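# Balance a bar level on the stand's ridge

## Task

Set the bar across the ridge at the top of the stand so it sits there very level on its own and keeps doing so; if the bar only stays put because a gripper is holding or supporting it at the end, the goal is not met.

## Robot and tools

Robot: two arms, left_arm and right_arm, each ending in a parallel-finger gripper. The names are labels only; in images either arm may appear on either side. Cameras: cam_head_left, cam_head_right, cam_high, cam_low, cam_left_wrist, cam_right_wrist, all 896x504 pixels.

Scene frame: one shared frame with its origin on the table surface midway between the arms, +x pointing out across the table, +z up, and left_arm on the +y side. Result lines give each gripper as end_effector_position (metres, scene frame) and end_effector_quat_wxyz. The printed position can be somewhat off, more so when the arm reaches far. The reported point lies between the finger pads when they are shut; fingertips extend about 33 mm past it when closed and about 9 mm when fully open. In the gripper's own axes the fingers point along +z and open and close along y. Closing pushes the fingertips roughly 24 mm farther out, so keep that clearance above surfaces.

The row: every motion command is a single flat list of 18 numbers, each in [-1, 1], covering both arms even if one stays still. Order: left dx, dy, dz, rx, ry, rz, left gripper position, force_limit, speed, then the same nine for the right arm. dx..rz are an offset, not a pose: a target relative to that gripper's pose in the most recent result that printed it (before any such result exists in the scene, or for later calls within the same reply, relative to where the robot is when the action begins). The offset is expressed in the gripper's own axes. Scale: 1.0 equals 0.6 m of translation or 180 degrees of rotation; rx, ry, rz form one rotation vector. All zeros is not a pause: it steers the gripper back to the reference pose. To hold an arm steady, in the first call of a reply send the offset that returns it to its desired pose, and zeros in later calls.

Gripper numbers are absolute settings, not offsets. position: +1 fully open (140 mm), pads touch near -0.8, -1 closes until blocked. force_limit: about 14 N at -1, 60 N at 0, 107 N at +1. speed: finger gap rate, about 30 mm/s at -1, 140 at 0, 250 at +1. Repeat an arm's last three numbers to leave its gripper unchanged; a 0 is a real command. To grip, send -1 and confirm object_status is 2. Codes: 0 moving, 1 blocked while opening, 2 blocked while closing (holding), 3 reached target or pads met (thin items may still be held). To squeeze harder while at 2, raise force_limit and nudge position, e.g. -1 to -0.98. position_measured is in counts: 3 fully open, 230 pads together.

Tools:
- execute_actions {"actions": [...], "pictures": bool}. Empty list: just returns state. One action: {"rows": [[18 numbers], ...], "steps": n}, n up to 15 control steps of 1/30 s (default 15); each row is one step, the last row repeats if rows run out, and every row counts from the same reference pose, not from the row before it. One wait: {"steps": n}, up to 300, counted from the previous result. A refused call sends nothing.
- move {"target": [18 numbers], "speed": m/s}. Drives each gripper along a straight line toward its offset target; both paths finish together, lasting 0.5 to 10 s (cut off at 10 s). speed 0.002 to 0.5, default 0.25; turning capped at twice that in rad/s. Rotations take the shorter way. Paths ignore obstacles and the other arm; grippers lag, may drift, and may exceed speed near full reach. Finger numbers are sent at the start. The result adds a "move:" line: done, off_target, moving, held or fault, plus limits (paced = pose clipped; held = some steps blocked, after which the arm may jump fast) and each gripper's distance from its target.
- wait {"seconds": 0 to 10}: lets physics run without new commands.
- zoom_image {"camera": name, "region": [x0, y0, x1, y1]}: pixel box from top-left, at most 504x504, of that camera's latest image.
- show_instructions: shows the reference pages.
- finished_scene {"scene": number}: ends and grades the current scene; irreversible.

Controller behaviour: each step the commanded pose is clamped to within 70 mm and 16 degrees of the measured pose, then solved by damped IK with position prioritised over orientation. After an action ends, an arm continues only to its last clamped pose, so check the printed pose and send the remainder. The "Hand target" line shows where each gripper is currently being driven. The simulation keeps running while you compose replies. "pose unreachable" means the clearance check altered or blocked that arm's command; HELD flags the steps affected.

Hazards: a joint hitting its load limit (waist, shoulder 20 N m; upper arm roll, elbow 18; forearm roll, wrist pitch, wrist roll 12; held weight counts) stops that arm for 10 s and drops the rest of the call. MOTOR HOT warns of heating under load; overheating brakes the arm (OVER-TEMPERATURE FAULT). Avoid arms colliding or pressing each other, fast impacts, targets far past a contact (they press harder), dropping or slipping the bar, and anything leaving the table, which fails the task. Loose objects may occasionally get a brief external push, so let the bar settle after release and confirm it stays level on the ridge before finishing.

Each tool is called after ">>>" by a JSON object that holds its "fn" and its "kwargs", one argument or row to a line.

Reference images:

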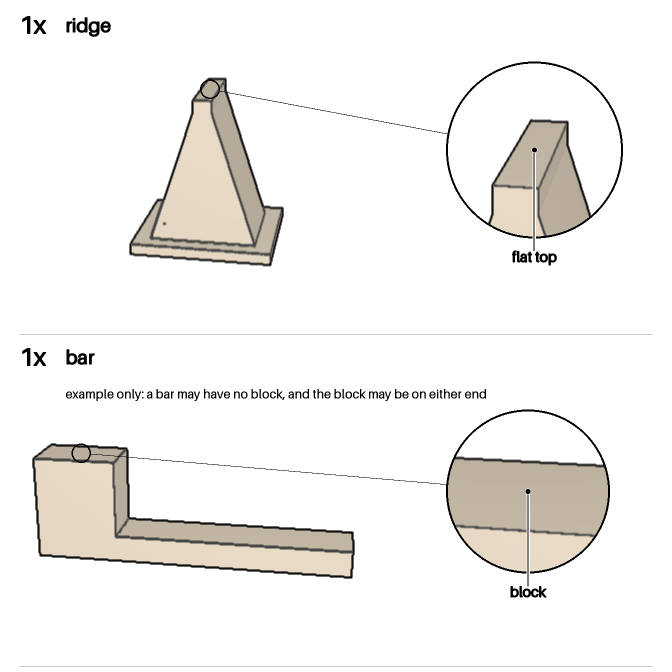

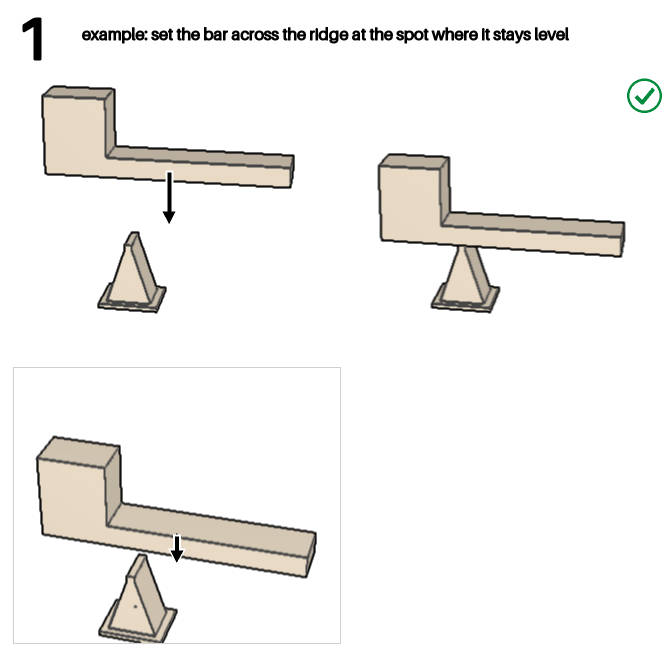

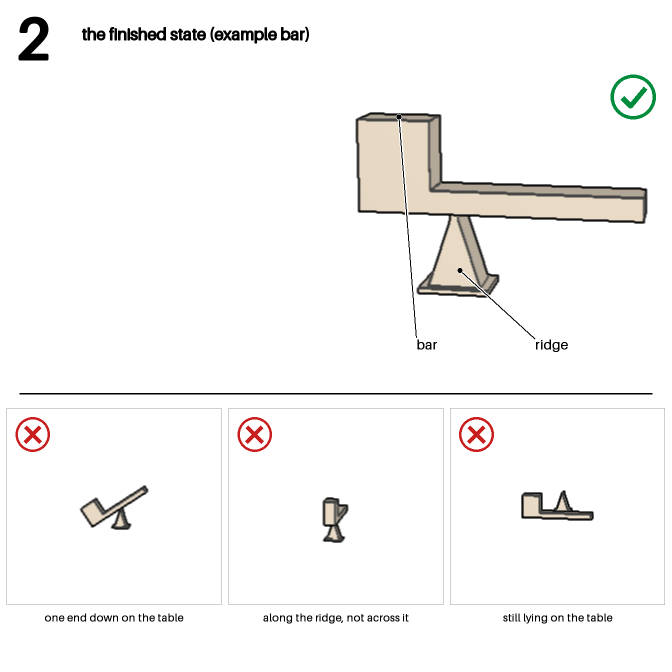

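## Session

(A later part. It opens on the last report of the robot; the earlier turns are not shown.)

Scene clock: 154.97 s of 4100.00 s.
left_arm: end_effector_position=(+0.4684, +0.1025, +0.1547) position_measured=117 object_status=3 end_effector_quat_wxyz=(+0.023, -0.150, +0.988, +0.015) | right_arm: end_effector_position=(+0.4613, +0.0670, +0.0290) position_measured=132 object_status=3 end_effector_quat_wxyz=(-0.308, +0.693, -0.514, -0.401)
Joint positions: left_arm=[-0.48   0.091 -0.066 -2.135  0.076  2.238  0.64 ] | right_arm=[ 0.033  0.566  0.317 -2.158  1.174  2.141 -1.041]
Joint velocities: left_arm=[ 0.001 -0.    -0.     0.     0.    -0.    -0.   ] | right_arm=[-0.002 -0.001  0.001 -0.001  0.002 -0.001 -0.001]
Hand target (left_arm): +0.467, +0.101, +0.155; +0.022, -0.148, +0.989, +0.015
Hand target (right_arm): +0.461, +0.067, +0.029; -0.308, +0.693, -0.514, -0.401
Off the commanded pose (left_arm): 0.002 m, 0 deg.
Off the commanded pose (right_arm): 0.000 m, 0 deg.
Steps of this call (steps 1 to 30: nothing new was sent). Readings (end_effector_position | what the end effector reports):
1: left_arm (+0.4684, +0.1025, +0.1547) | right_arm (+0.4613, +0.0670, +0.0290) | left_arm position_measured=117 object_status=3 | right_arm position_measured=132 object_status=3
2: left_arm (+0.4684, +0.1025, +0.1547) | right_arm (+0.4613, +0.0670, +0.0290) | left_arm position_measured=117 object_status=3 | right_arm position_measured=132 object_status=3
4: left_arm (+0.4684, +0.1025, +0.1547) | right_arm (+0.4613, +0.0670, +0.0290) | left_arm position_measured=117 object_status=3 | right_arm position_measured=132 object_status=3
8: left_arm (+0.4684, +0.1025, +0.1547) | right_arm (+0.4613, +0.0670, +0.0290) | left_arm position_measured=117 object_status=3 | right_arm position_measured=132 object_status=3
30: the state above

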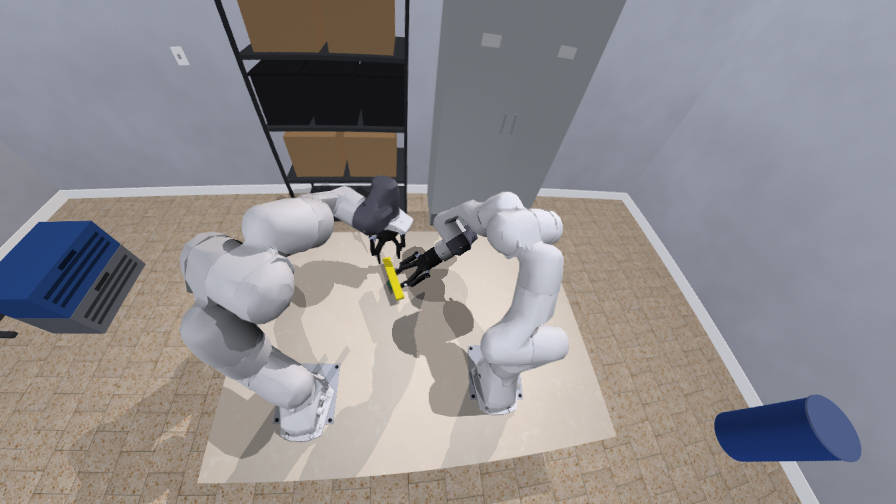

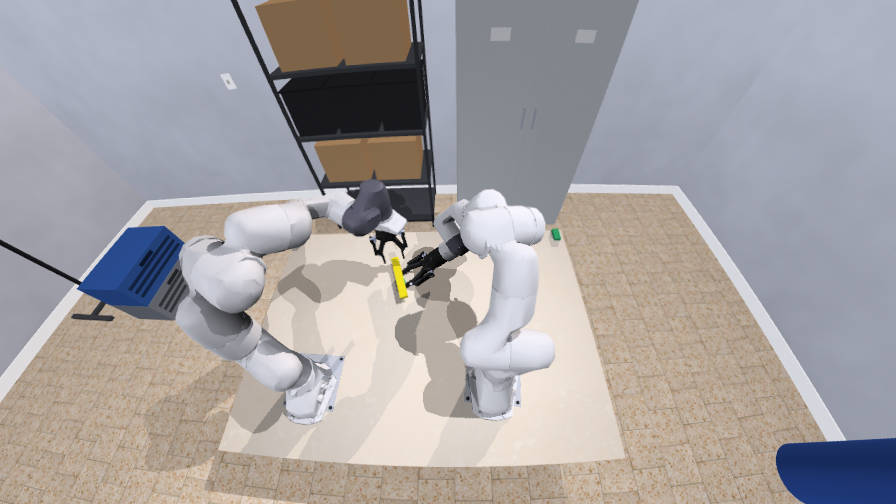

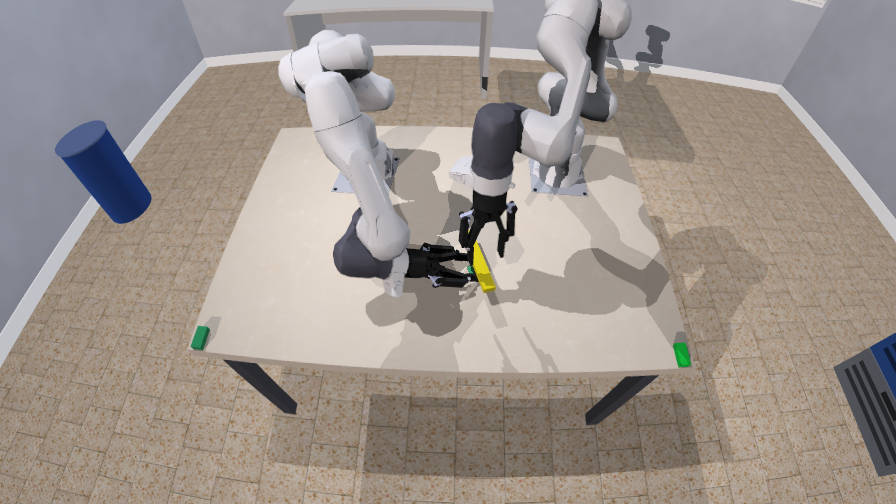

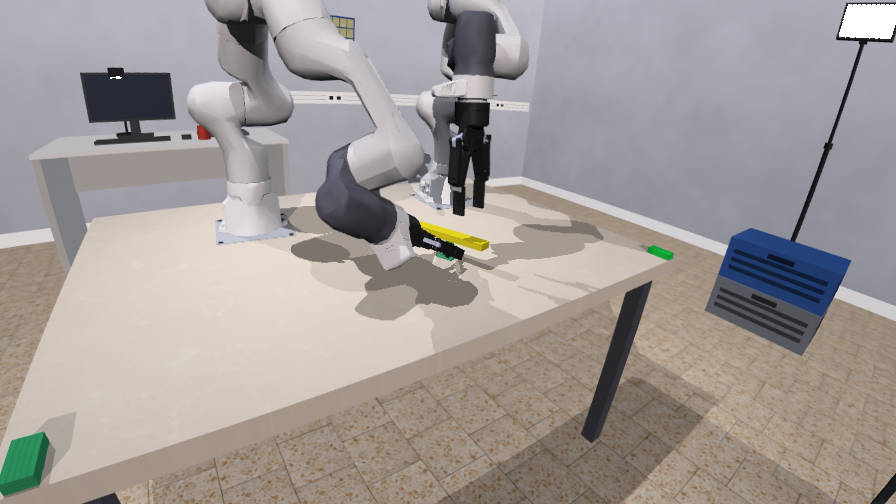

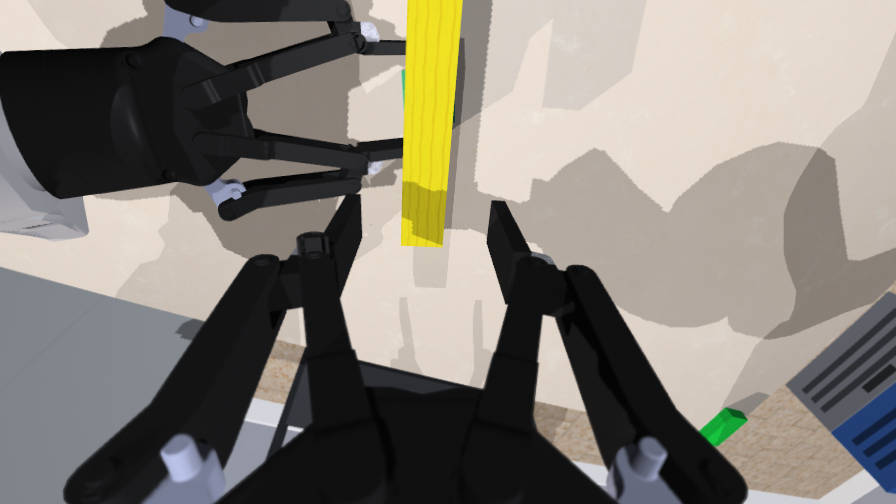

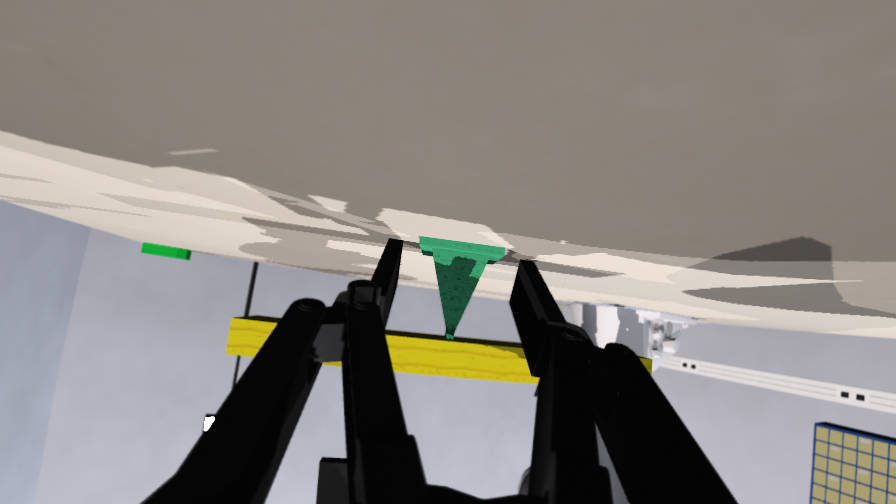

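>>> {"fn": "move", "kwargs": {
  "target": [0,0,0,0,0,0,0.1,-0.3,-1, 0.05,0,-0.087,0,0,0,-0.03,0,0],
  "speed": 0.04
}}

>>> {"fn": "finished_scene", "kwargs": {
  "scene": 1
}}

Scene clock: 160.67 s of 4100.00 s.
left_arm: end_effector_position=(+0.4684, +0.1025, +0.1547) position_measured=117 object_status=3 end_effector_quat_wxyz=(+0.023, -0.150, +0.988, +0.015) | right_arm: end_effector_position=(+0.4797, +0.0111, +0.0289) position_measured=132 object_status=3 end_effector_quat_wxyz=(-0.308, +0.693, -0.514, -0.401)
Joint positions: left_arm=[-0.48   0.091 -0.066 -2.135  0.076  2.238  0.64 ] | right_arm=[-0.031  0.572  0.258 -2.127  1.086  2.059 -1.043]
Joint velocities: left_arm=[-0.     0.001  0.001 -0.001  0.001  0.     0.001] | right_arm=[-0.001 -0.    -0.002  0.002 -0.005 -0.004 -0.002]
Hand target (left_arm): +0.468, +0.102, +0.155; +0.023, -0.150, +0.988, +0.015
Hand target (right_arm): +0.479, +0.009, +0.027; -0.307, +0.694, -0.514, -0.401
Off the commanded pose (left_arm): 0.000 m, 0 deg.
Off the commanded pose (right_arm): 0.002 m, 0 deg.
After step 90, 0.90 s passed at rest.
move: done

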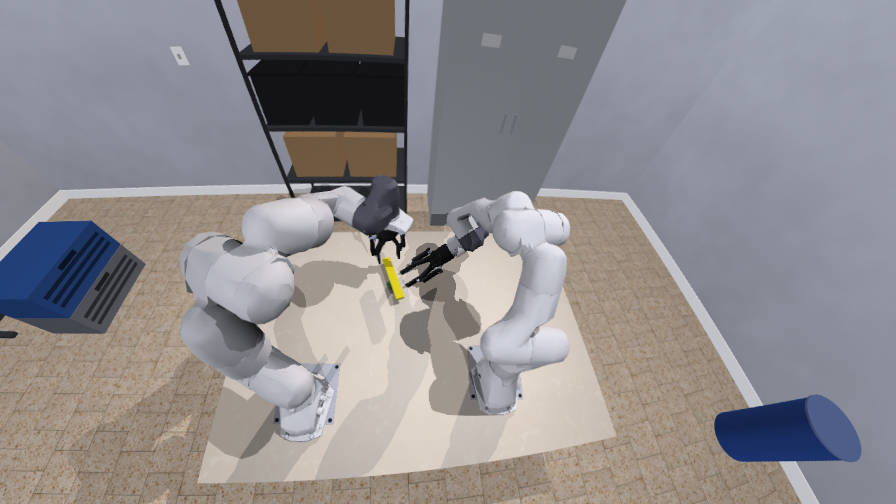

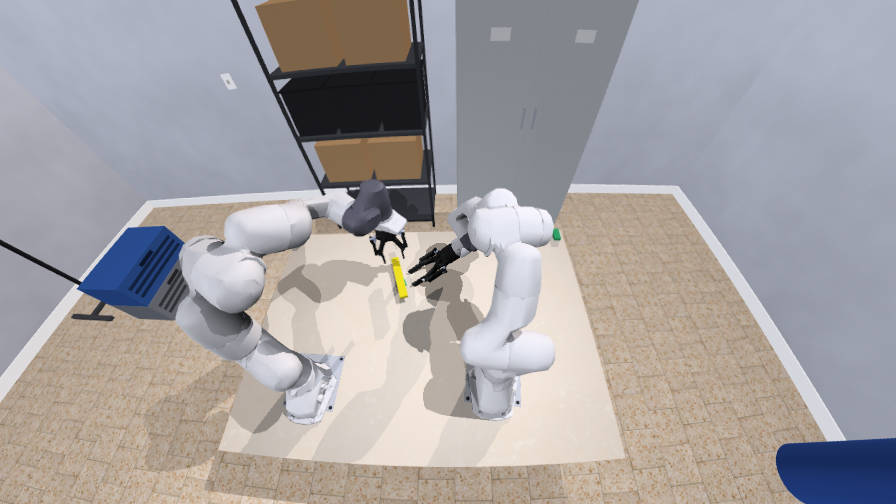

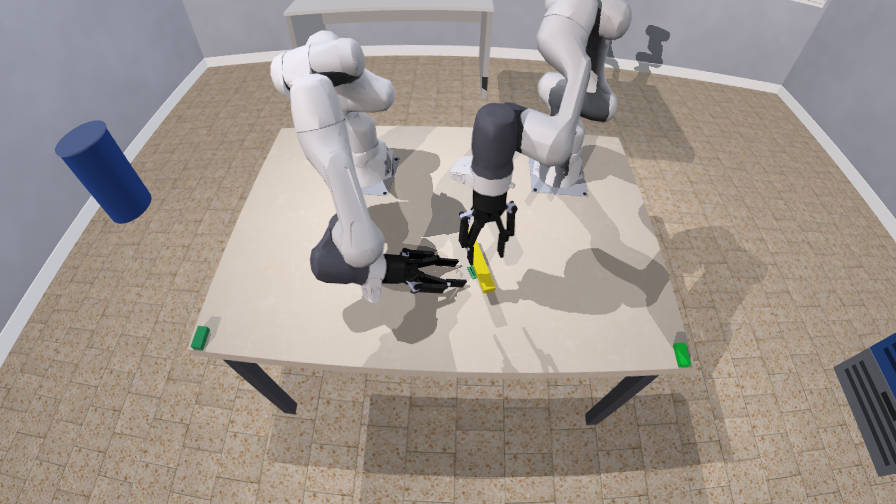

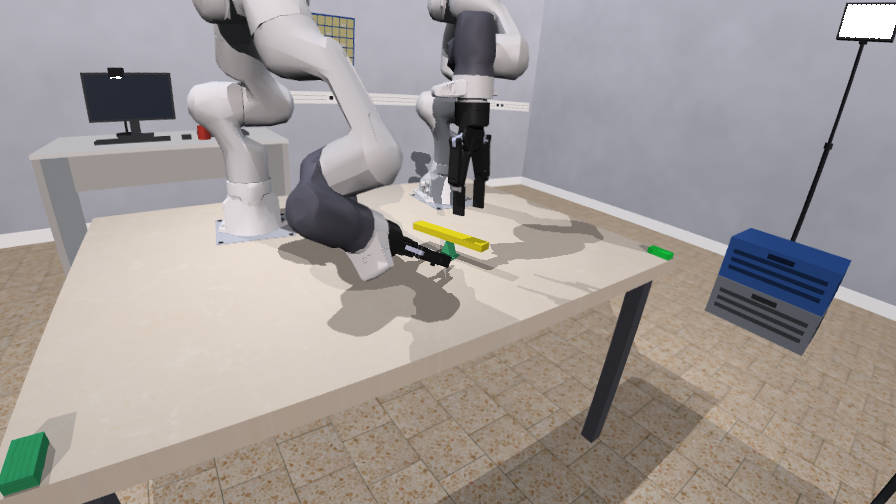

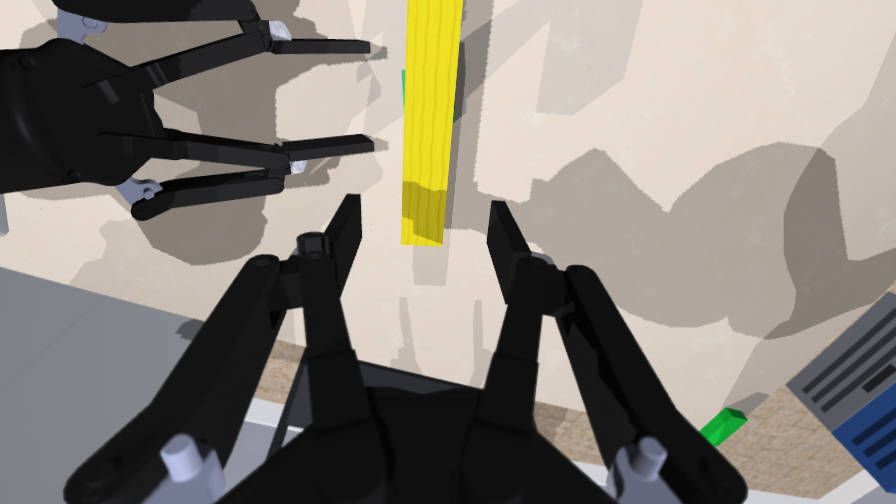

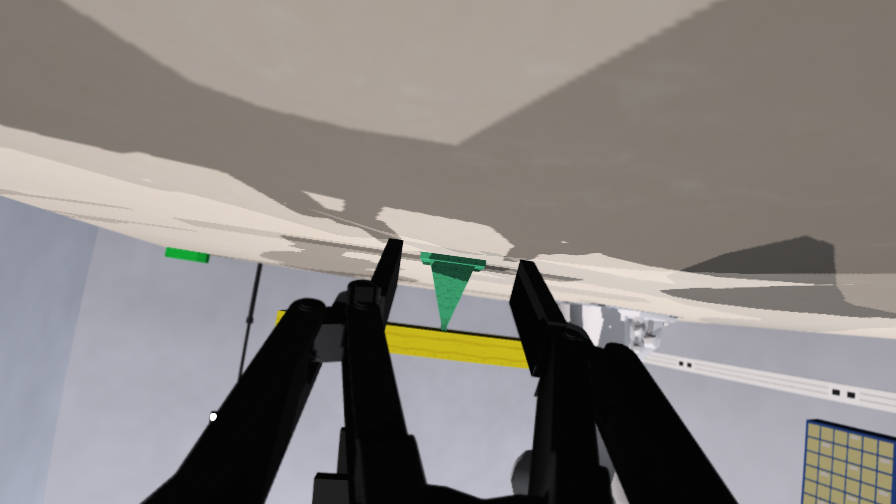

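The scene is finished: the task was done.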